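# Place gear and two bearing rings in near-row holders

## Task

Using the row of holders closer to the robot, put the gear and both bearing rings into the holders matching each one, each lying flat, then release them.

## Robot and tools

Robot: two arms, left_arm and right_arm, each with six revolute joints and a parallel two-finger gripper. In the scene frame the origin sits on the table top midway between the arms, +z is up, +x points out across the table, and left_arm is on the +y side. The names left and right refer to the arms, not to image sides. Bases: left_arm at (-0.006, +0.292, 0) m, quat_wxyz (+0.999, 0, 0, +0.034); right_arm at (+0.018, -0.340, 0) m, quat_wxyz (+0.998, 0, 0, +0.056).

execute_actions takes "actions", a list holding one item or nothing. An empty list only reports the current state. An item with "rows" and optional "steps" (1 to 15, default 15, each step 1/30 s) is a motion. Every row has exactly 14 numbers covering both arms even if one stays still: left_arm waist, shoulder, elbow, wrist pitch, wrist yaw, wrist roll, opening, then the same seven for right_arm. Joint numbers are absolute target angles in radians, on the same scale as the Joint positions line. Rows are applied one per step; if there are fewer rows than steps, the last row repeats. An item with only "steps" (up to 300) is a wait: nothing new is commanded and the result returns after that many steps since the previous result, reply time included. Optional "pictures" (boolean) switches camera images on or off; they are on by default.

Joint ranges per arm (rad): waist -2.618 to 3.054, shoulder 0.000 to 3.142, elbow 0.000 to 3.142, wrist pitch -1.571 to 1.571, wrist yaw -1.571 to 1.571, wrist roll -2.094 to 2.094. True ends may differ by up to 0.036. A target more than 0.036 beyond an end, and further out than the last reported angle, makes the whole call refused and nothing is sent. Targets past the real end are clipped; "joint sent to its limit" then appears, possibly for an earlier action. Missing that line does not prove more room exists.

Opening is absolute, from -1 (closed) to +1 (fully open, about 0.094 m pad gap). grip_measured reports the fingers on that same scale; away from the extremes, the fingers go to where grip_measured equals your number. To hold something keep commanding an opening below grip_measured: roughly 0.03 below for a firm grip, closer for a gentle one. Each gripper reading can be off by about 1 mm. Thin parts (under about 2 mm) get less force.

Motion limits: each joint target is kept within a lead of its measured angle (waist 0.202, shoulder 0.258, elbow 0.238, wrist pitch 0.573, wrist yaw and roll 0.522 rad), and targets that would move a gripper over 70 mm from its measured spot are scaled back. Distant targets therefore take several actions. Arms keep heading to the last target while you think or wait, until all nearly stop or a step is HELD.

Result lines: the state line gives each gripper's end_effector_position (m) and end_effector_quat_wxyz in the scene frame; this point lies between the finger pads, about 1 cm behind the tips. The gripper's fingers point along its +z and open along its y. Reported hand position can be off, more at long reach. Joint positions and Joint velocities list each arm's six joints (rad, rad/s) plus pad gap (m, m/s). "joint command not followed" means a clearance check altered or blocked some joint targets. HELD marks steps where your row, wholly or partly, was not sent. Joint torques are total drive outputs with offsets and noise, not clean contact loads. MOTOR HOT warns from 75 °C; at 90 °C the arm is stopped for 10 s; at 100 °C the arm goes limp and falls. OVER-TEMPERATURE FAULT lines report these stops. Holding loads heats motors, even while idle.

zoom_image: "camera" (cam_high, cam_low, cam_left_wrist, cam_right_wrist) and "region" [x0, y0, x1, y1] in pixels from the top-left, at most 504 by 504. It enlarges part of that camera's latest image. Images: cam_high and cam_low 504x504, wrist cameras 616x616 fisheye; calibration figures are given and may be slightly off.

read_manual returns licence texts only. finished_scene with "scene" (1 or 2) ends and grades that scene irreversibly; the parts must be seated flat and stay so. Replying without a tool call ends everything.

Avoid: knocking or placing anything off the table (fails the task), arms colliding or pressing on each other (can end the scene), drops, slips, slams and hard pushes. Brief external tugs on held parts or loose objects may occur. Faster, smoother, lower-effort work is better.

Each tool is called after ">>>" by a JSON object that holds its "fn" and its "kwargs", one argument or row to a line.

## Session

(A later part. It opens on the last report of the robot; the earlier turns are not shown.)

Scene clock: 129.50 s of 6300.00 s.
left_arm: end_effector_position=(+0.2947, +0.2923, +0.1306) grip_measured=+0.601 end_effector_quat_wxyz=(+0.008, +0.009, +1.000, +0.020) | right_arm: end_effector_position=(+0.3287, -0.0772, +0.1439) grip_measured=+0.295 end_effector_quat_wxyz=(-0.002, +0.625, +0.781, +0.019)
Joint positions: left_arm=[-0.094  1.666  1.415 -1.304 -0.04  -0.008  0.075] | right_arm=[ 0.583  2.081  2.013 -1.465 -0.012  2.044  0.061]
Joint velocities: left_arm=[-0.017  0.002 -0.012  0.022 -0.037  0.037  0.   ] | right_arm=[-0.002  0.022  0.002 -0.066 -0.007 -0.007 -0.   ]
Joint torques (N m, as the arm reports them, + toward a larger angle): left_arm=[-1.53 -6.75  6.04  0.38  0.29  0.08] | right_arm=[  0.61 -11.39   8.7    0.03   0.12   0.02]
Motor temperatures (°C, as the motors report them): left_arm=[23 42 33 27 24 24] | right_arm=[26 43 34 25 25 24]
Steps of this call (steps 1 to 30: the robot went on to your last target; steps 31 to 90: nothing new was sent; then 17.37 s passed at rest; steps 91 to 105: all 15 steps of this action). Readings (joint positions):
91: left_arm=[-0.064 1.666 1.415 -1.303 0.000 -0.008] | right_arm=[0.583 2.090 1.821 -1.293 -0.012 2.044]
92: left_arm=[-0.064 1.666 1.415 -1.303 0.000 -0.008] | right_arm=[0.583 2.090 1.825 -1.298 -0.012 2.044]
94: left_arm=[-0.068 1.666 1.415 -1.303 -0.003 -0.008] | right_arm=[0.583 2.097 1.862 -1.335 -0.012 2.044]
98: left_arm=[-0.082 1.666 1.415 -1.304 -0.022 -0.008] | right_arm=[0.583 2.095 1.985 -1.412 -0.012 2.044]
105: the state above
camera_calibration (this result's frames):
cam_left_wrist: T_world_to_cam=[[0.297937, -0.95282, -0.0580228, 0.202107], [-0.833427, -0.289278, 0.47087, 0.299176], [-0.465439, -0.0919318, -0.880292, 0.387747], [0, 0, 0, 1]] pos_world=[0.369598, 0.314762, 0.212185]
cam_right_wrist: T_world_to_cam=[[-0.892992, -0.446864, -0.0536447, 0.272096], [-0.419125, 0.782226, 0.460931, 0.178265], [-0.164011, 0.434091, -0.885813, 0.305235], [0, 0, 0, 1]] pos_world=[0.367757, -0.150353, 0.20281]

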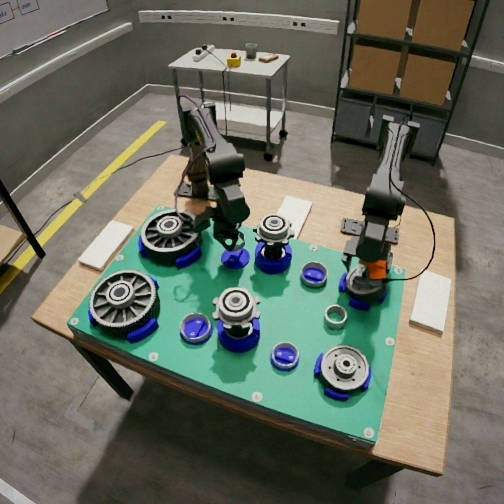

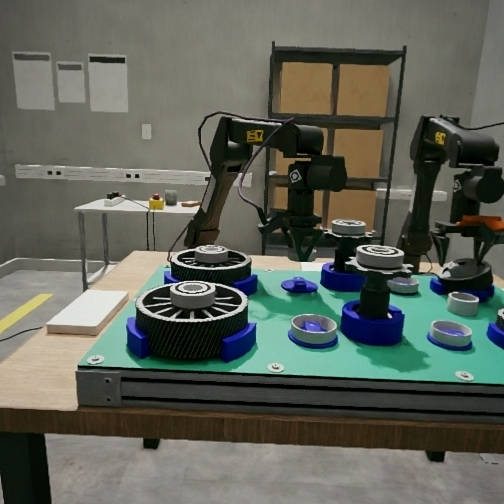

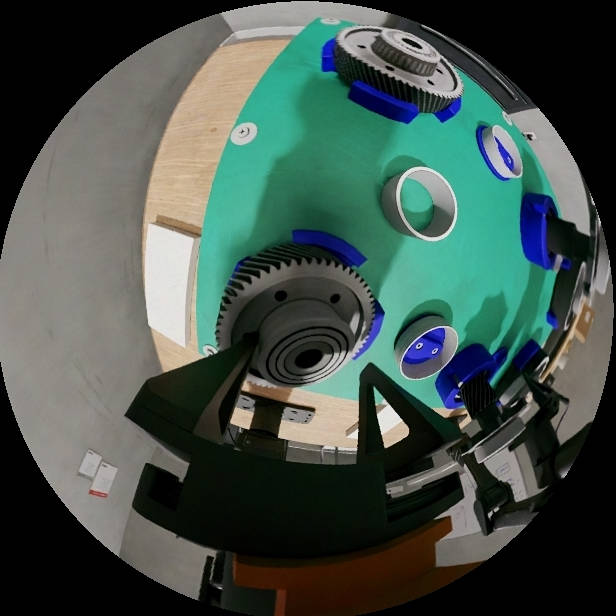

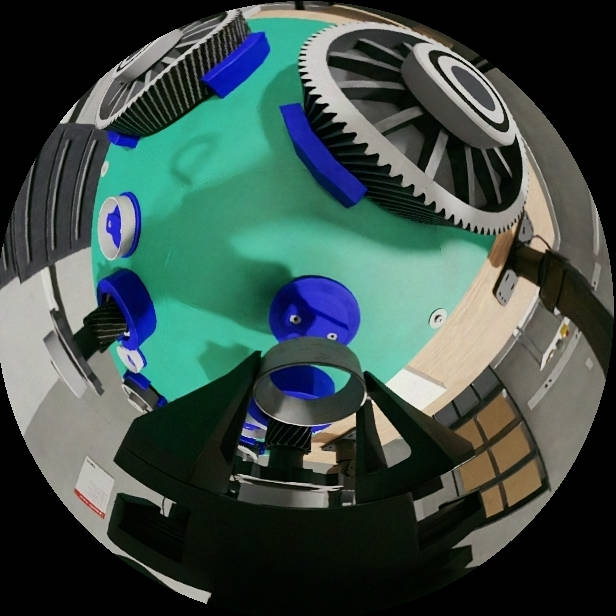

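>>> {"fn": "execute_actions", "kwargs": {
  "actions": [
    {"rows": [[-0.07,1.66,1.45,-1.34,0,0,0.7,0.59,2.0,1.93,-1.49,0,2.05,0.25],[-0.07,1.66,1.49,-1.38,0,0,0.7,0.59,1.9,1.81,-1.47,0,2.05,0.25],[-0.07,1.66,1.522,-1.41,0,0,0.7,0.59,1.8,1.69,-1.45,0,2.05,0.25],[-0.07,1.66,1.522,-1.41,0,0,0.7,0.59,1.7,1.57,-1.43,0,2.05,0.25],[-0.07,1.66,1.522,-1.41,0,0,0.7,0.59,1.6,1.45,-1.41,0,2.05,0.25],[-0.10,1.66,1.522,-1.41,-0.07,-0.05,0.7,0.59,1.485,1.32,-1.40,0,2.05,0.25],[-0.135,1.66,1.522,-1.41,-0.14,-0.1,0.7,0.59,1.485,1.32,-1.40,0,2.05,0.25],[-0.17,1.66,1.522,-1.41,-0.21,-0.1,0.7,0.59,1.485,1.32,-1.40,0,2.05,0.25]], "steps": 15}
  ],
  "pictures": false
}}

>>> {"fn": "execute_actions", "kwargs": {
  "actions": [
    {"rows": [[-0.17,1.66,1.522,-1.41,-0.21,-0.1,0.7,1.304,1.485,1.32,-1.40,0,-0.16,0.25]], "steps": 15}
  ],
  "pictures": false
}}

>>> {"fn": "execute_actions", "kwargs": {
  "actions": [
    {"rows": [[-0.17,1.66,1.48,-1.37,-0.21,-0.1,0.7,1.304,1.62,1.47,-1.41,0,-0.16,0.25],[-0.17,1.66,1.46,-1.35,-0.21,-0.1,0.7,1.304,1.75,1.62,-1.42,0,-0.16,0.25],[-0.17,1.66,1.44,-1.33,-0.21,-0.1,0.7,1.304,1.88,1.77,-1.43,0,-0.16,0.25],[-0.17,1.66,1.42,-1.31,-0.21,-0.1,0.7,1.304,2.01,1.92,-1.45,0,-0.16,0.25],[-0.17,1.66,1.40,-1.295,-0.21,-0.1,0.7,1.304,2.14,2.07,-1.46,0,-0.16,0.25],[-0.17,1.66,1.38,-1.278,-0.21,-0.1,0.7,1.304,2.275,2.21,-1.47,0,-0.16,0.25]], "steps": 15}
  ],
  "pictures": false
}}

>>> {"fn": "execute_actions", "kwargs": {
  "actions": [
    {"steps": 25}
  ]
}}

>>> {"fn": "zoom_image", "kwargs": {
  "camera": "cam_low",
  "region": [400, 240, 504, 320]
}}

Scene clock: 181.23 s of 6300.00 s.
left_arm: end_effector_position=(+0.2933, +0.2915, +0.1532) grip_measured=+0.698 end_effector_quat_wxyz=(+0.009, +0.013, +0.996, +0.083) | right_arm: end_effector_position=(+0.2042, -0.1810, +0.1575) grip_measured=+0.295 end_effector_quat_wxyz=(-0.006, +0.626, +0.780, -0.002)
Joint positions: left_arm=[-0.172  1.669  1.5   -1.398 -0.167 -0.077  0.08 ] | right_arm=[ 0.583  1.476  1.333 -1.434 -0.012  2.046  0.061]
Joint velocities: left_arm=[-0.012 -0.002 -0.012 -0.051 -0.286 -0.095 -0.002] | right_arm=[ 0.002  0.139 -0.09   0.198 -0.022 -0.022 -0.   ]
Joint torques (N m, as the arm reports them, + toward a larger angle): left_arm=[ 0.18 -7.09  9.07  0.29 -0.2  -0.1 ] | right_arm=[ 0.56 -5.49  6.29  0.1   0.12 -0.01]
Motor temperatures (°C, as the motors report them): left_arm=[23 42 33 27 24 24] | right_arm=[26 43 35 24 25 24]
Steps of this call (steps 1 to 30: the robot went on to your last target; steps 31 to 90: nothing new was sent; then 48.23 s passed at rest; steps 91 to 105: all 15 steps of this action). Readings (joint positions):
91: left_arm=[-0.092 1.666 1.415 -1.307 -0.036 -0.008] | right_arm=[0.583 2.073 2.000 -1.472 -0.012 2.044]
92: left_arm=[-0.088 1.666 1.421 -1.318 -0.028 -0.008] | right_arm=[0.583 2.043 1.951 -1.446 -0.012 2.044]
94: left_arm=[-0.080 1.669 1.456 -1.355 -0.019 -0.008] | right_arm=[0.583 1.925 1.779 -1.403 -0.012 2.044]
98: left_arm=[-0.101 1.669 1.500 -1.377 -0.072 -0.039] | right_arm=[0.583 1.599 1.443 -1.398 -0.012 2.045]
105: the state above

Scene clock: 181.73 s of 6300.00 s.
left_arm: end_effector_position=(+0.2925, +0.2963, +0.1540) grip_measured=+0.698 end_effector_quat_wxyz=(+0.008, +0.008, +0.995, +0.097) | right_arm: end_effector_position=(+0.0501, -0.0857, +0.1533) grip_measured=+0.295 end_effector_quat_wxyz=(-0.002, -0.401, +0.916, +0.016)
Joint positions: left_arm=[-0.172  1.669  1.5   -1.403 -0.194 -0.087  0.08 ] | right_arm=[ 1.317  1.49   1.329 -1.385 -0.02   0.604  0.061]
Joint velocities: left_arm=[-0.007 -0.027 -0.002 -0.022 -0.022  0.007 -0.   ] | right_arm=[-0.071 -0.007 -0.002  0.007  0.007 -2.85   0.001]
Joint torques (N m, as the arm reports them, + toward a larger angle): left_arm=[ 0.2  -6.98  9.03  0.22 -0.27 -0.1 ] | right_arm=[-0.67 -6.17  6.49  0.05  0.08 -0.01]
Motor temperatures (°C, as the motors report them): left_arm=[23 42 33 27 24 24] | right_arm=[26 42 35 24 25 24]
Steps of this call (steps 1 to 15: all 15 steps of this action). Readings (joint positions):
1: left_arm=[-0.172 1.669 1.500 -1.399 -0.173 -0.079] | right_arm=[0.603 1.480 1.331 -1.428 0.000 1.977]
2: left_arm=[-0.172 1.669 1.500 -1.400 -0.177 -0.081] | right_arm=[0.654 1.483 1.329 -1.423 0.014 1.878]
4: left_arm=[-0.172 1.669 1.500 -1.401 -0.184 -0.084] | right_arm=[0.793 1.488 1.329 -1.408 0.012 1.683]
8: left_arm=[-0.172 1.669 1.500 -1.403 -0.191 -0.086] | right_arm=[1.081 1.490 1.329 -1.386 0.004 1.292]
15: the state above

Scene clock: 182.23 s of 6300.00 s.
left_arm: end_effector_position=(+0.2907, +0.2969, +0.1262) grip_measured=+0.698 end_effector_quat_wxyz=(+0.004, +0.009, +0.995, +0.098) | right_arm: end_effector_position=(+0.0820, +0.1008, +0.0772) grip_measured=+0.296 end_effector_quat_wxyz=(-0.015, -0.698, +0.716, -0.009)
Joint positions: left_arm=[-0.172  1.669  1.389 -1.302 -0.196 -0.088  0.08 ] | right_arm=[ 1.312  2.332  2.154 -1.427 -0.004 -0.122  0.061]
Joint velocities: left_arm=[ 0.007 -0.002 -0.012  0.037 -0.022  0.051 -0.   ] | right_arm=[-0.007 -0.095  0.183 -0.344  0.095 -0.271 -0.   ]
Joint torques (N m, as the arm reports them, + toward a larger angle): left_arm=[ 0.   -6.9   6.49  0.31 -0.28 -0.12] | right_arm=[ -0.75 -17.51  11.49   0.02   0.01  -0.05]
Motor temperatures (°C, as the motors report them): left_arm=[23 42 33 27 24 24] | right_arm=[26 42 35 25 25 24]
Steps of this call (steps 1 to 15: all 15 steps of this action). Readings (joint positions):
1: left_arm=[-0.172 1.669 1.500 -1.402 -0.194 -0.087] | right_arm=[1.314 1.506 1.347 -1.402 -0.017 0.507]
2: left_arm=[-0.172 1.669 1.497 -1.396 -0.194 -0.087] | right_arm=[1.313 1.555 1.405 -1.445 -0.015 0.409]
4: left_arm=[-0.172 1.669 1.475 -1.371 -0.196 -0.088] | right_arm=[1.312 1.708 1.572 -1.479 -0.011 0.221]
8: left_arm=[-0.172 1.669 1.402 -1.326 -0.196 -0.088] | right_arm=[1.312 2.061 1.914 -1.464 -0.008 -0.001]
15: the state above

Scene clock: 183.07 s of 6300.00 s.
left_arm: end_effector_position=(+0.2929, +0.2966, +0.1262) grip_measured=+0.698 end_effector_quat_wxyz=(+0.008, +0.008, +0.995, +0.097) | right_arm: end_effector_position=(+0.0822, +0.1012, +0.1046) grip_measured=+0.296 end_effector_quat_wxyz=(+0.003, -0.709, +0.705, +0.005)
Joint positions: left_arm=[-0.172  1.669  1.389 -1.293 -0.196 -0.088  0.08 ] | right_arm=[ 1.312  2.287  2.187 -1.459 -0.004 -0.154  0.061]
Joint velocities: left_arm=[ 0.012 -0.002 -0.012 -0.007 -0.037 -0.007 -0.001] | right_arm=[ 0.012 -0.017 -0.007  0.051  0.037 -0.007 -0.   ]
Joint torques (N m, as the arm reports them, + toward a larger angle): left_arm=[ 0.19 -6.85  6.45  0.36 -0.28 -0.13] | right_arm=[ -0.69 -13.84   9.26   0.     0.07  -0.09]
Motor temperatures (°C, as the motors report them): left_arm=[23 42 33 27 24 24] | right_arm=[26 43 35 25 25 24]
Steps of this call (steps 1 to 25: the robot went on to your last target). Readings (joint positions):
1: left_arm=[-0.172 1.669 1.389 -1.299 -0.196 -0.088] | right_arm=[1.312 2.327 2.160 -1.435 -0.004 -0.129]
2: left_arm=[-0.172 1.669 1.389 -1.298 -0.196 -0.088] | right_arm=[1.312 2.320 2.166 -1.441 -0.004 -0.133]
4: left_arm=[-0.172 1.669 1.389 -1.296 -0.196 -0.088] | right_arm=[1.312 2.305 2.176 -1.448 -0.004 -0.141]
8: left_arm=[-0.172 1.669 1.389 -1.294 -0.196 -0.088] | right_arm=[1.312 2.287 2.187 -1.453 -0.004 -0.149]
25: the state above
camera_calibration (this result's frames):
cam_left_wrist: T_world_to_cam=[[0.300635, -0.931629, -0.20417, 0.217926], [-0.833125, -0.36073, 0.419257, 0.328575], [-0.464243, 0.0440561, -0.884612, 0.343317], [0, 0, 0, 1]] pos_world=[0.36761, 0.306428, 0.210439]
cam_right_wrist: T_world_to_cam=[[0.968677, 0.247578, -0.0192127, -0.0972686], [0.231288, -0.871362, 0.432706, 0.0703064], [0.0903872, -0.423596, -0.90133, 0.220005], [0, 0, 0, 1]] pos_world=[0.0580752, 0.178537, 0.166006]

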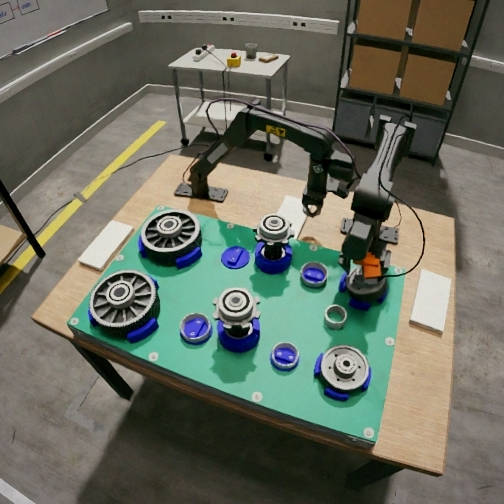

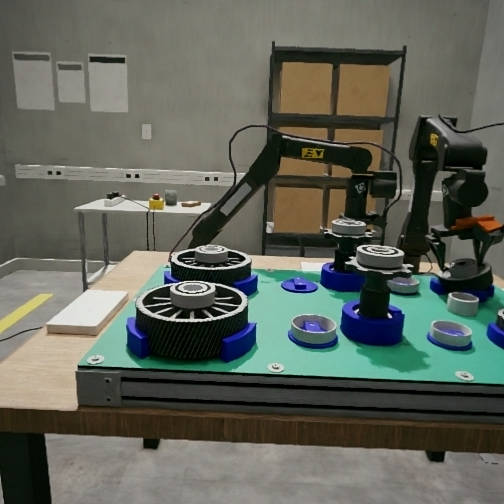

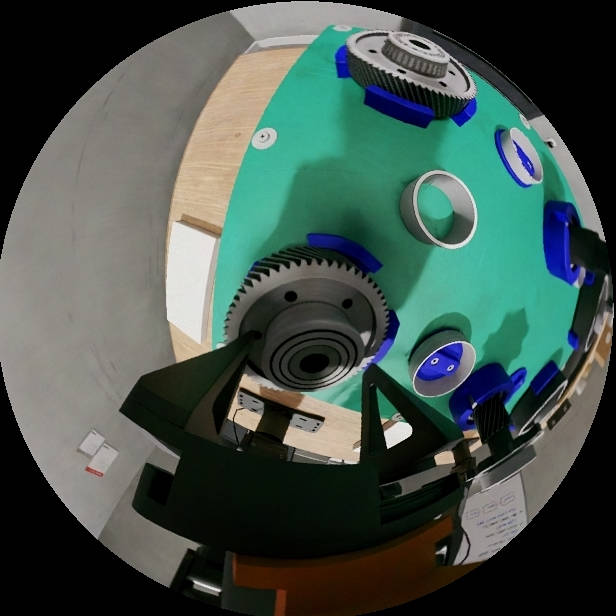

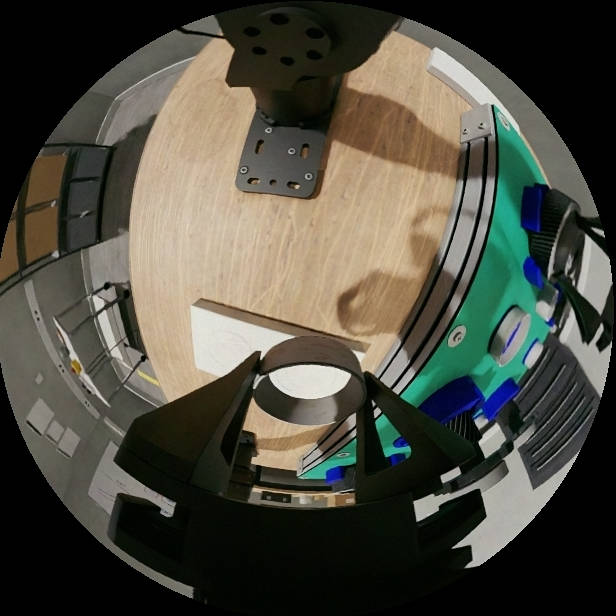

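Region (400, 240, 504, 320) of cam_low's 504x504 image, scaled by 4.846, with more detail than that image has; it fills the top 388 rows of this view, and the rest is white.

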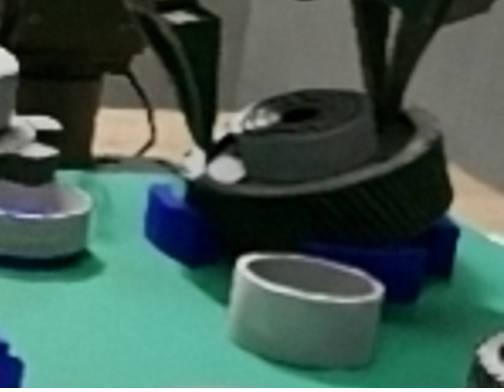

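>>> {"fn": "execute_actions", "kwargs": {
  "actions": [
    {"rows": [[-0.17,1.66,1.38,-1.278,-0.21,-0.1,0.55,1.304,2.275,2.16,-1.43,0,-0.16,0.25],[-0.17,1.66,1.38,-1.278,-0.21,-0.1,0.45,1.304,2.275,2.13,-1.40,0,-0.16,0.25],[-0.17,1.66,1.38,-1.278,-0.21,-0.1,0.35,1.304,2.275,2.10,-1.37,0,-0.16,0.25],[-0.17,1.66,1.38,-1.278,-0.21,-0.1,0.28,1.304,2.275,2.07,-1.34,0,-0.16,0.25],[-0.17,1.66,1.38,-1.278,-0.21,-0.1,0.2,1.304,2.275,2.04,-1.31,0,-0.16,0.25],[-0.17,1.66,1.38,-1.278,-0.21,-0.1,0.2,1.304,2.275,2.01,-1.28,0,-0.16,0.25]], "steps": 15}
  ],
  "pictures": false
}}

>>> {"fn": "execute_actions", "kwargs": {
  "actions": [
    {"steps": 15}
  ]
}}

Scene clock: 210.93 s of 6300.00 s.
left_arm: end_effector_position=(+0.2931, +0.2988, +0.1266) grip_measured=+0.240 end_effector_quat_wxyz=(+0.009, +0.007, +0.995, +0.103) | right_arm: end_effector_position=(+0.0817, +0.0970, +0.0563) grip_measured=+0.296 end_effector_quat_wxyz=(-0.009, -0.709, +0.705, -0.005)
Joint positions: left_arm=[-0.171  1.669  1.389 -1.293 -0.206 -0.089  0.058] | right_arm=[ 1.312  2.295  2.009 -1.306 -0.003 -0.154  0.061]
Joint velocities: left_arm=[-0.022 -0.007 -0.002  0.022 -0.007 -0.007  0.   ] | right_arm=[ 0.002  0.002 -0.002  0.154 -0.051  0.051 -0.001]
Joint torques (N m, as the arm reports them, + toward a larger angle): left_arm=[-0.01 -7.07  6.4   0.38 -0.17 -0.11] | right_arm=[ -0.61 -14.46   7.48   0.11   0.05  -0.07]
Motor temperatures (°C, as the motors report them): left_arm=[23 42 33 27 24 24] | right_arm=[26 47 36 24 25 24]
Steps of this call (steps 1 to 15: the robot went on to your last target; steps 16 to 90: nothing new was sent; then 24.37 s passed at rest; steps 91 to 105: all 15 steps of this action). Readings (joint positions):
91: left_arm=[-0.172 1.669 1.389 -1.293 -0.196 -0.088] | right_arm=[1.312 2.287 2.184 -1.457 -0.004 -0.154]
92: left_arm=[-0.172 1.669 1.389 -1.293 -0.196 -0.088] | right_arm=[1.312 2.286 2.176 -1.449 -0.004 -0.154]
94: left_arm=[-0.172 1.669 1.389 -1.293 -0.204 -0.088] | right_arm=[1.312 2.281 2.136 -1.417 -0.004 -0.154]
98: left_arm=[-0.171 1.669 1.389 -1.293 -0.206 -0.089] | right_arm=[1.312 2.285 2.032 -1.347 -0.003 -0.154]
105: the state above

Scene clock: 211.43 s of 6300.00 s.
left_arm: end_effector_position=(+0.2931, +0.2988, +0.1266) grip_measured=+0.240 end_effector_quat_wxyz=(+0.009, +0.007, +0.995, +0.103) | right_arm: end_effector_position=(+0.0822, +0.1003, +0.0563) grip_measured=+0.296 end_effector_quat_wxyz=(-0.004, -0.710, +0.705, -0.001)
Joint positions: left_arm=[-0.171  1.669  1.389 -1.293 -0.206 -0.089  0.058] | right_arm=[ 1.312  2.295  2.009 -1.292 -0.003 -0.154  0.061]
Joint velocities: left_arm=[-0.007  0.017  0.002  0.037 -0.081  0.022  0.   ] | right_arm=[ 0.017 -0.007 -0.007  0.022 -0.095  0.081  0.   ]
Joint torques (N m, as the arm reports them, + toward a larger angle): left_arm=[ 0.01 -6.96  6.53  0.37 -0.18 -0.13] | right_arm=[ -0.74 -14.71   7.32   0.21   0.06  -0.06]
Motor temperatures (°C, as the motors report them): left_arm=[23 42 33 27 24 24] | right_arm=[26 47 36 24 25 24]
Steps of this call (steps 1 to 15: the robot went on to your last target). Readings (joint positions):
1: left_arm=[-0.171 1.669 1.389 -1.293 -0.206 -0.089] | right_arm=[1.312 2.295 2.009 -1.302 -0.003 -0.154]
2: left_arm=[-0.171 1.669 1.389 -1.293 -0.206 -0.089] | right_arm=[1.312 2.295 2.009 -1.300 -0.003 -0.154]
4: left_arm=[-0.171 1.669 1.389 -1.293 -0.206 -0.089] | right_arm=[1.312 2.295 2.009 -1.296 -0.003 -0.154]
8: left_arm=[-0.171 1.669 1.389 -1.293 -0.206 -0.089] | right_arm=[1.312 2.295 2.009 -1.293 -0.003 -0.154]
15: the state above
camera_calibration (this result's frames):
cam_left_wrist: T_world_to_cam=[[0.302992, -0.928818, -0.21329, 0.219556], [-0.832848, -0.366861, 0.41446, 0.331698], [-0.463206, 0.0520597, -0.88472, 0.34095], [0, 0, 0, 1]] pos_world=[0.367661, 0.307865, 0.210999]
cam_right_wrist: T_world_to_cam=[[0.968537, 0.247518, -0.0258886, -0.0975891], [0.232517, -0.86291, 0.44869, 0.0885843], [0.0887193, -0.440592, -0.893313, 0.177481], [0, 0, 0, 1]] pos_world=[0.0581753, 0.178792, 0.116272]

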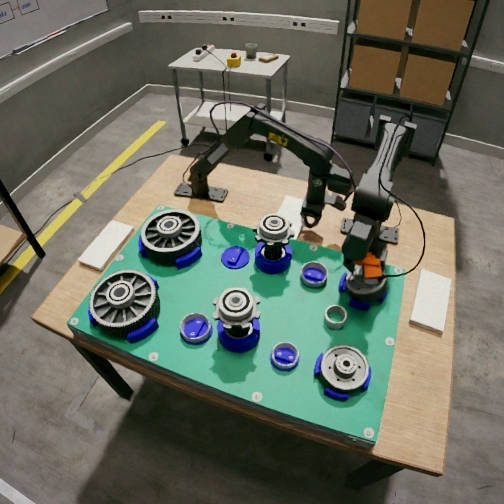

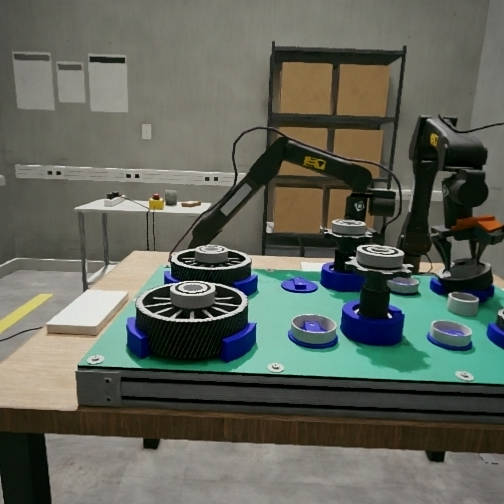

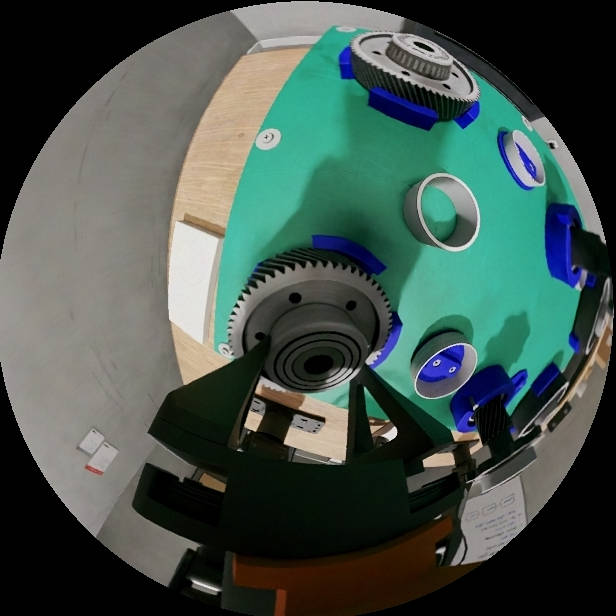

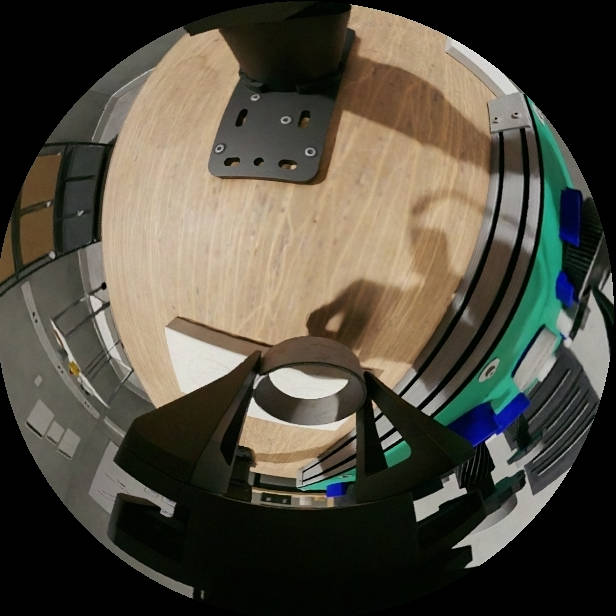

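>>> {"fn": "execute_actions", "kwargs": {
  "actions": [
    {"rows": [[-0.17,1.64,1.44,-1.30,-0.21,-0.1,0.2,1.31,2.31,2.07,-1.31,0,-0.14,0.25],[-0.17,1.63,1.47,-1.32,-0.21,-0.1,0.2,1.31,2.34,2.12,-1.33,0,-0.14,0.25],[-0.17,1.62,1.50,-1.34,-0.21,-0.1,0.2,1.31,2.37,2.17,-1.35,0,-0.14,0.25],[-0.17,1.61,1.53,-1.37,-0.21,-0.1,0.2,1.31,2.40,2.22,-1.37,0,-0.14,0.25],[-0.17,1.60,1.56,-1.39,-0.21,-0.1,0.2,1.31,2.43,2.28,-1.39,0,-0.14,0.25],[-0.17,1.60,1.585,-1.41,-0.21,-0.1,0.2,1.31,2.455,2.33,-1.41,0,-0.14,0.25]], "steps": 15}
  ],
  "pictures": false
}}

>>> {"fn": "execute_actions", "kwargs": {
  "actions": [
    {"rows": [[-0.155,1.60,1.585,-1.41,-0.18,-0.08,0.2,1.31,2.455,2.33,-1.41,0,-0.14,0.25],[-0.135,1.60,1.585,-1.41,-0.15,-0.06,0.2,1.31,2.455,2.33,-1.41,0,-0.14,0.25],[-0.115,1.60,1.585,-1.41,-0.12,-0.04,0.2,1.31,2.455,2.33,-1.41,0,-0.14,0.25],[-0.095,1.60,1.585,-1.41,-0.09,-0.02,0.2,1.31,2.455,2.33,-1.41,0,-0.14,0.25],[-0.075,1.60,1.585,-1.41,-0.06,0,0.2,1.31,2.455,2.33,-1.41,0,-0.14,0.25],[-0.055,1.60,1.585,-1.41,-0.03,0,0.2,1.31,2.455,2.33,-1.41,0,-0.14,0.25],[-0.036,1.60,1.585,-1.41,0.01,0,0.2,1.31,2.455,2.33,-1.41,0,-0.14,0.25]], "steps": 15}
  ],
  "pictures": false
}}

>>> {"fn": "execute_actions", "kwargs": {
  "actions": [
    {"steps": 20}
  ]
}}

>>> {"fn": "zoom_image", "kwargs": {
  "camera": "cam_low",
  "region": [400, 230, 504, 310]
}}

Scene clock: 251.10 s of 6300.00 s.
left_arm: end_effector_position=(+0.2968, +0.2891, +0.1555) grip_measured=+0.240 end_effector_quat_wxyz=(+0.017, +0.005, +0.997, +0.072) | right_arm: end_effector_position=(+0.0875, +0.1362, +0.0560) grip_measured=+0.296 end_effector_quat_wxyz=(+0.007, -0.707, +0.707, +0.007)
Joint positions: left_arm=[-0.167  1.668  1.51  -1.392 -0.148 -0.089  0.058] | right_arm=[ 1.312  2.46   2.297 -1.388 -0.003 -0.146  0.061]
Joint velocities: left_arm=[-0.037  0.012  0.002 -0.11  -0.007 -0.051  0.   ] | right_arm=[-0.002  0.002 -0.012 -0.11  -0.007 -0.007 -0.   ]
Joint torques (N m, as the arm reports them, + toward a larger angle): left_arm=[ -0.25 -11.45  13.67   0.23  -0.68  -0.13] | right_arm=[ -0.22 -14.52  10.27   0.07   0.05   0.04]
Motor temperatures (°C, as the motors report them): left_arm=[23 42 33 27 24 24] | right_arm=[26 50 35 25 25 24]
Steps of this call (steps 1 to 15: the robot went on to your last target; steps 16 to 90: nothing new was sent; then 36.17 s passed at rest; steps 91 to 105: all 15 steps of this action). Readings (joint positions):
91: left_arm=[-0.171 1.669 1.390 -1.294 -0.206 -0.089] | right_arm=[1.312 2.297 2.014 -1.296 -0.003 -0.153]
92: left_arm=[-0.171 1.669 1.395 -1.297 -0.206 -0.089] | right_arm=[1.312 2.308 2.033 -1.309 -0.003 -0.152]
94: left_arm=[-0.169 1.672 1.408 -1.309 -0.202 -0.089] | right_arm=[1.312 2.349 2.111 -1.337 -0.003 -0.150]
98: left_arm=[-0.167 1.676 1.479 -1.374 -0.175 -0.089] | right_arm=[1.312 2.445 2.280 -1.358 -0.003 -0.148]
105: the state above

Scene clock: 251.60 s of 6300.00 s.
left_arm: end_effector_position=(+0.2900, +0.3045, +0.1535) grip_measured=+0.240 end_effector_quat_wxyz=(-0.000, -0.026, +1.000, +0.002) | right_arm: end_effector_position=(+0.0871, +0.1336, +0.0559) grip_measured=+0.296 end_effector_quat_wxyz=(+0.003, -0.707, +0.707, +0.004)
Joint positions: left_arm=[-0.032  1.668  1.51  -1.413 -0.004 -0.016  0.058] | right_arm=[ 1.312  2.46   2.297 -1.399 -0.003 -0.146  0.061]
Joint velocities: left_arm=[ 0.007 -0.027  0.002 -0.022  0.051  0.037  0.   ] | right_arm=[-0.002 -0.007 -0.012 -0.022  0.022  0.007 -0.   ]
Joint torques (N m, as the arm reports them, + toward a larger angle): left_arm=[ -0.29 -11.07  13.73   0.28  -0.15   0.06] | right_arm=[ -0.13 -14.49  10.23   0.01   0.05   0.03]
Motor temperatures (°C, as the motors report them): left_arm=[23 42 33 27 24 24] | right_arm=[26 50 35 25 25 24]
Steps of this call (steps 1 to 15: all 15 steps of this action). Readings (joint positions):
1: left_arm=[-0.167 1.668 1.510 -1.396 -0.145 -0.089] | right_arm=[1.312 2.460 2.297 -1.391 -0.003 -0.146]
2: left_arm=[-0.163 1.668 1.510 -1.400 -0.137 -0.086] | right_arm=[1.312 2.460 2.297 -1.393 -0.003 -0.146]
4: left_arm=[-0.142 1.668 1.510 -1.405 -0.102 -0.070] | right_arm=[1.312 2.460 2.297 -1.396 -0.003 -0.146]
8: left_arm=[-0.066 1.668 1.510 -1.412 -0.019 -0.033] | right_arm=[1.312 2.460 2.297 -1.398 -0.003 -0.146]
15: the state above

Scene clock: 252.27 s of 6300.00 s.
left_arm: end_effector_position=(+0.2901, +0.3016, +0.1535) grip_measured=+0.240 end_effector_quat_wxyz=(-0.000, -0.023, +1.000, -0.006) | right_arm: end_effector_position=(+0.0871, +0.1335, +0.0559) grip_measured=+0.296 end_effector_quat_wxyz=(+0.002, -0.707, +0.707, +0.004)
Joint positions: left_arm=[-0.032  1.668  1.51  -1.413  0.012 -0.01   0.058] | right_arm=[ 1.312  2.46   2.297 -1.399 -0.003 -0.146  0.061]
Joint velocities: left_arm=[ 0.012 -0.002  0.007 -0.007  0.037 -0.066  0.   ] | right_arm=[ 0.007 -0.007 -0.012 -0.007 -0.007 -0.007 -0.001]
Joint torques (N m, as the arm reports them, + toward a larger angle): left_arm=[ -0.35 -11.24  13.62   0.22  -0.08   0.06] | right_arm=[ -0.12 -14.37  10.15   0.02   0.05  -0.01]
Motor temperatures (°C, as the motors report them): left_arm=[23 42 33 27 24 24] | right_arm=[26 50 35 25 25 24]
Steps of this call (steps 1 to 20: the robot went on to your last target). Readings (joint positions):
1: left_arm=[-0.032 1.668 1.510 -1.413 0.000 -0.015] | right_arm=[1.312 2.460 2.297 -1.399 -0.003 -0.146]
2: left_arm=[-0.032 1.668 1.510 -1.413 0.005 -0.014] | right_arm=[1.312 2.460 2.297 -1.399 -0.003 -0.146]
4: left_arm=[-0.032 1.668 1.510 -1.413 0.010 -0.012] | right_arm=[1.312 2.460 2.297 -1.399 -0.003 -0.146]
8: left_arm=[-0.032 1.668 1.510 -1.413 0.012 -0.011] | right_arm=[1.312 2.460 2.297 -1.399 -0.003 -0.146]
20: the state above
camera_calibration (this result's frames):
cam_left_wrist: T_world_to_cam=[[0.358147, -0.933565, -0.0136538, 0.183566], [-0.805886, -0.316483, 0.500386, 0.282947], [-0.471464, -0.168208, -0.865695, 0.429182], [0, 0, 0, 1]] pos_world=[0.364623, 0.33311, 0.232465]
cam_right_wrist: T_world_to_cam=[[0.970453, 0.240482, -0.0197526, -0.110155], [0.224863, -0.871652, 0.435498, 0.11881], [0.0875122, -0.427072, -0.899973, 0.190056], [0, 0, 0, 1]] pos_world=[0.0635523, 0.211219, 0.117128]

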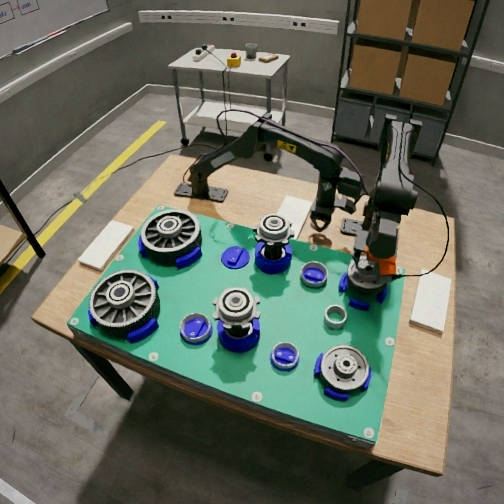

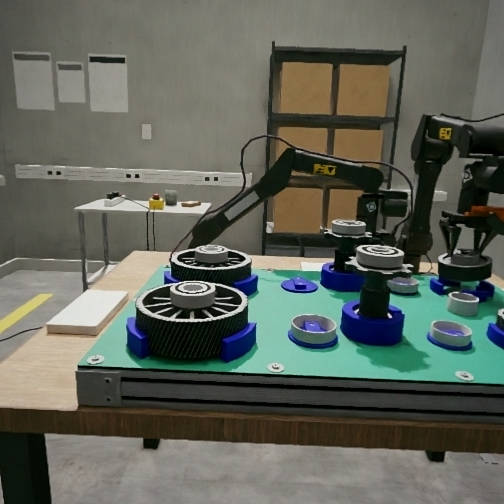

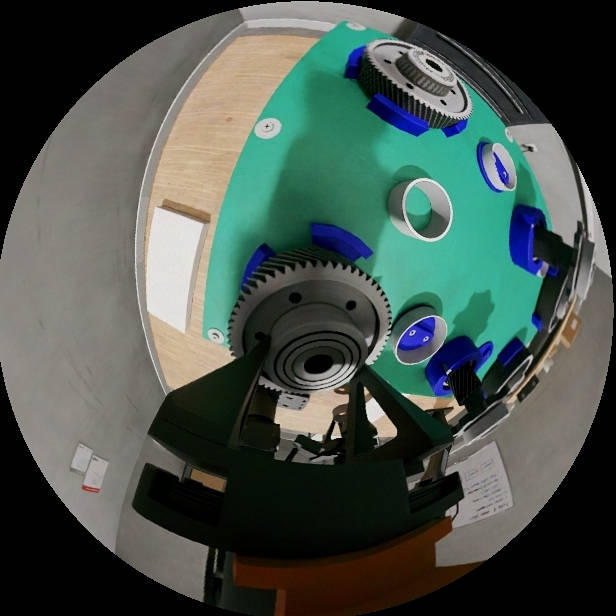

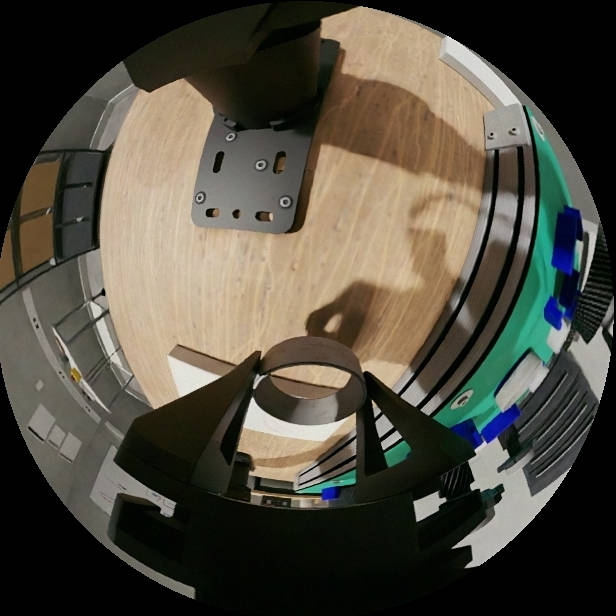

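Region (400, 230, 504, 310) of cam_low's 504x504 image, scaled by 4.846, with more detail than that image has; it fills the top 388 rows of this view, and the rest is white.

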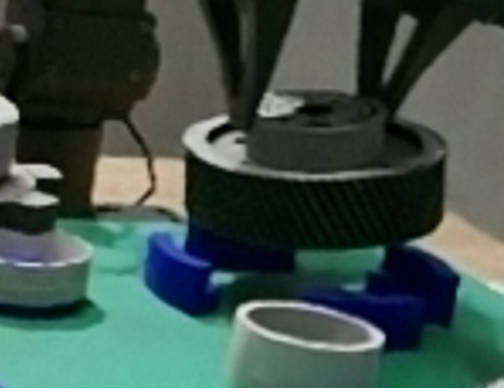

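>>> {"fn": "execute_actions", "kwargs": {
  "actions": [
    {"rows": [[-0.047,1.61,1.55,-1.40,0,0,0.2,1.31,2.46,2.27,-1.37,0,-0.14,0.25],[-0.047,1.615,1.54,-1.385,0,0,0.2,1.31,2.462,2.25,-1.35,0,-0.14,0.25],[-0.047,1.62,1.53,-1.37,0,0,0.2,1.31,2.465,2.23,-1.33,0,-0.14,0.25],[-0.047,1.625,1.52,-1.355,0,0,0.2,1.31,2.467,2.215,-1.31,0,-0.14,0.25],[-0.047,1.625,1.51,-1.345,0,0,0.2,1.31,2.47,2.20,-1.295,0,-0.14,0.25],[-0.047,1.625,1.50,-1.335,0,0,0.2,1.31,2.47,2.187,-1.278,0,-0.14,0.25]], "steps": 15}
  ],
  "pictures": false
}}

>>> {"fn": "execute_actions", "kwargs": {
  "actions": [
    {"steps": 15}
  ]
}}

>>> {"fn": "zoom_image", "kwargs": {
  "camera": "cam_low",
  "region": [400, 240, 504, 320]
}}

>>> {"fn": "zoom_image", "kwargs": {
  "camera": "cam_left_wrist",
  "region": [200, 200, 460, 420]
}}

Scene clock: 279.03 s of 6300.00 s.
left_arm: end_effector_position=(+0.2906, +0.2995, +0.1340) grip_measured=+0.240 end_effector_quat_wxyz=(-0.011, -0.019, +1.000, -0.005) | right_arm: end_effector_position=(+0.0866, +0.1301, +0.0172) grip_measured=+0.296 end_effector_quat_wxyz=(-0.010, -0.707, +0.707, -0.006)
Joint positions: left_arm=[-0.04   1.686  1.452 -1.358  0.01  -0.01   0.058] | right_arm=[ 1.312  2.486  2.19  -1.299 -0.003 -0.146  0.061]
Joint velocities: left_arm=[-0.012 -0.007  0.022  0.022 -0.051  0.066 -0.   ] | right_arm=[ 0.007 -0.002  0.002  0.066 -0.037 -0.022 -0.001]
Joint torques (N m, as the arm reports them, + toward a larger angle): left_arm=[ -0.57 -10.9   11.36   0.32  -0.16   0.11] | right_arm=[ -0.13 -15.32   7.     0.06   0.03   0.04]
Motor temperatures (°C, as the motors report them): left_arm=[23 46 38 27 24 24] | right_arm=[26 51 37 24 25 24]
Steps of this call (steps 1 to 15: the robot went on to your last target; steps 16 to 90: nothing new was sent; then 23.27 s passed at rest; steps 91 to 105: all 15 steps of this action). Readings (joint positions):
91: left_arm=[-0.032 1.668 1.510 -1.413 0.012 -0.010] | right_arm=[1.312 2.460 2.295 -1.397 -0.003 -0.146]
92: left_arm=[-0.034 1.668 1.509 -1.412 0.010 -0.010] | right_arm=[1.312 2.460 2.288 -1.391 -0.003 -0.146]
94: left_arm=[-0.037 1.668 1.499 -1.403 0.009 -0.010] | right_arm=[1.312 2.460 2.261 -1.367 -0.003 -0.146]
98: left_arm=[-0.040 1.672 1.464 -1.371 0.009 -0.010] | right_arm=[1.312 2.471 2.203 -1.325 -0.003 -0.146]
105: the state above

Scene clock: 279.53 s of 6300.00 s.
left_arm: end_effector_position=(+0.2921, +0.2995, +0.1340) grip_measured=+0.240 end_effector_quat_wxyz=(-0.008, -0.019, +1.000, -0.005) | right_arm: end_effector_position=(+0.0869, +0.1324, +0.0172) grip_measured=+0.296 end_effector_quat_wxyz=(-0.007, -0.707, +0.707, -0.003)
Joint positions: left_arm=[-0.04   1.686  1.452 -1.352  0.01  -0.01   0.058] | right_arm=[ 1.312  2.486  2.19  -1.289 -0.003 -0.146  0.061]
Joint velocities: left_arm=[-0.017  0.002  0.007 -0.081 -0.022 -0.022 -0.   ] | right_arm=[-0.022 -0.027 -0.012 -0.007 -0.066 -0.037  0.   ]
Joint torques (N m, as the arm reports them, + toward a larger angle): left_arm=[ -0.59 -10.85  11.28   0.36  -0.12   0.05] | right_arm=[ -0.17 -15.46   6.85   0.2    0.07   0.03]
Motor temperatures (°C, as the motors report them): left_arm=[23 46 38 27 24 24] | right_arm=[26 51 37 24 25 24]
Steps of this call (steps 1 to 15: the robot went on to your last target). Readings (joint positions):
1: left_arm=[-0.040 1.686 1.452 -1.356 0.010 -0.010] | right_arm=[1.312 2.486 2.190 -1.296 -0.003 -0.146]
2: left_arm=[-0.040 1.686 1.452 -1.354 0.010 -0.010] | right_arm=[1.312 2.486 2.190 -1.294 -0.003 -0.146]
4: left_arm=[-0.040 1.686 1.452 -1.353 0.010 -0.010] | right_arm=[1.312 2.486 2.190 -1.293 -0.003 -0.146]
8: left_arm=[-0.040 1.686 1.452 -1.352 0.010 -0.010] | right_arm=[1.312 2.486 2.190 -1.291 -0.003 -0.146]
15: the state above
All arms were judged still, so your last target was given up. Only a new action makes them travel on or press farther. Fingers that are still opening or closing keep moving.
camera_calibration (this result's frames):
cam_left_wrist: T_world_to_cam=[[0.348957, -0.936907, -0.0208639, 0.1853], [-0.801511, -0.309916, 0.511402, 0.28894], [-0.485602, -0.161734, -0.859088, 0.414195], [0, 0, 0, 1]] pos_world=[0.368061, 0.330145, 0.211932]
cam_right_wrist: T_world_to_cam=[[0.970465, 0.239577, -0.0282995, -0.110254], [0.226, -0.861835, 0.454053, 0.133085], [0.0843913, -0.447039, -0.890525, 0.157521], [0, 0, 0, 1]] pos_world=[0.0636267, 0.211529, 0.0767283]

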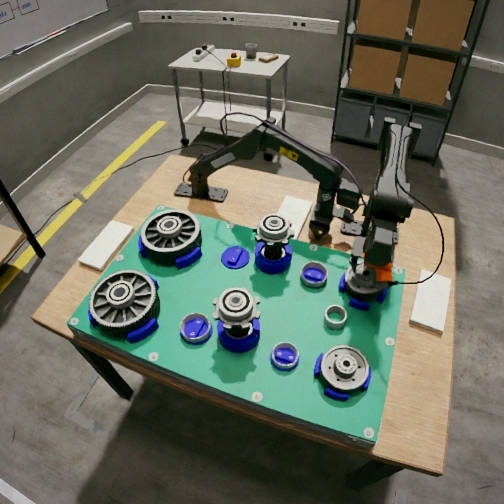

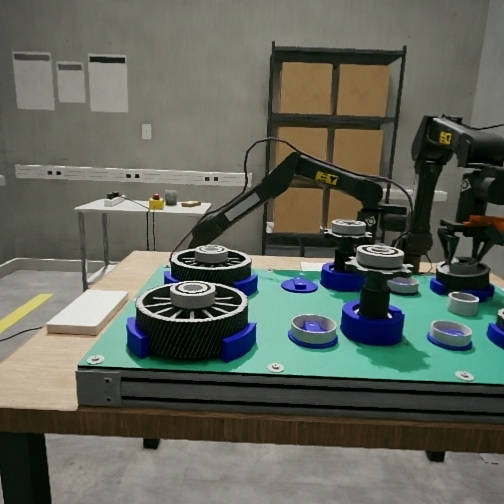

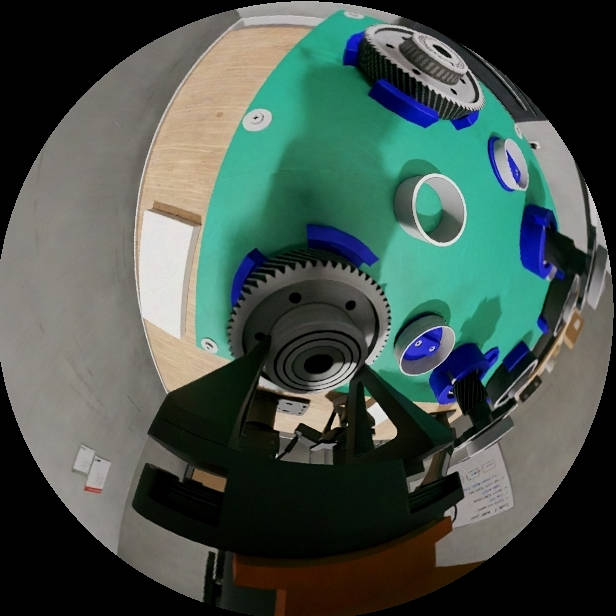

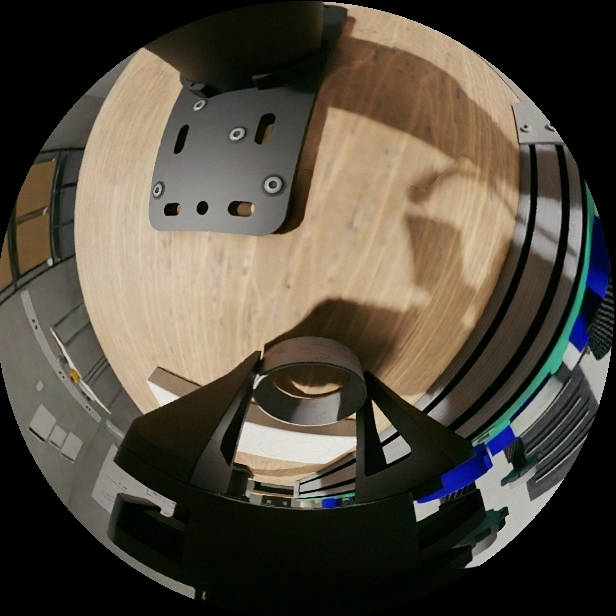

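Region (400, 240, 504, 320) of cam_low's 504x504 image, scaled by 4.846, with more detail than that image has; it fills the top 388 rows of this view, and the rest is white.

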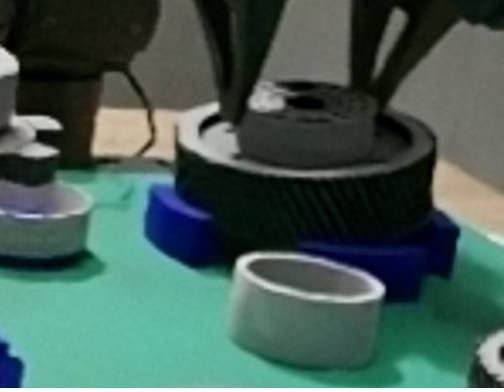

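Region (200, 200, 460, 420) of cam_left_wrist's 616x616 image, scaled by 1.938, with more detail than that image has; it fills the top 426 rows of this view, and the rest is white.

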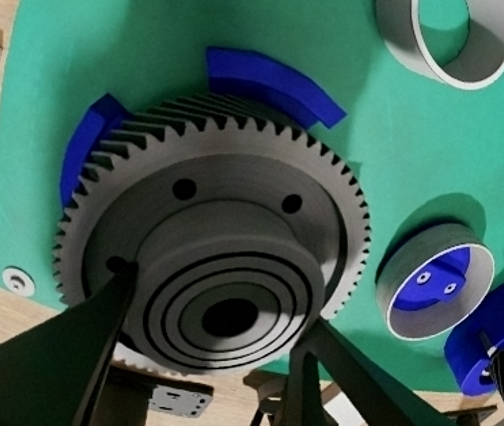

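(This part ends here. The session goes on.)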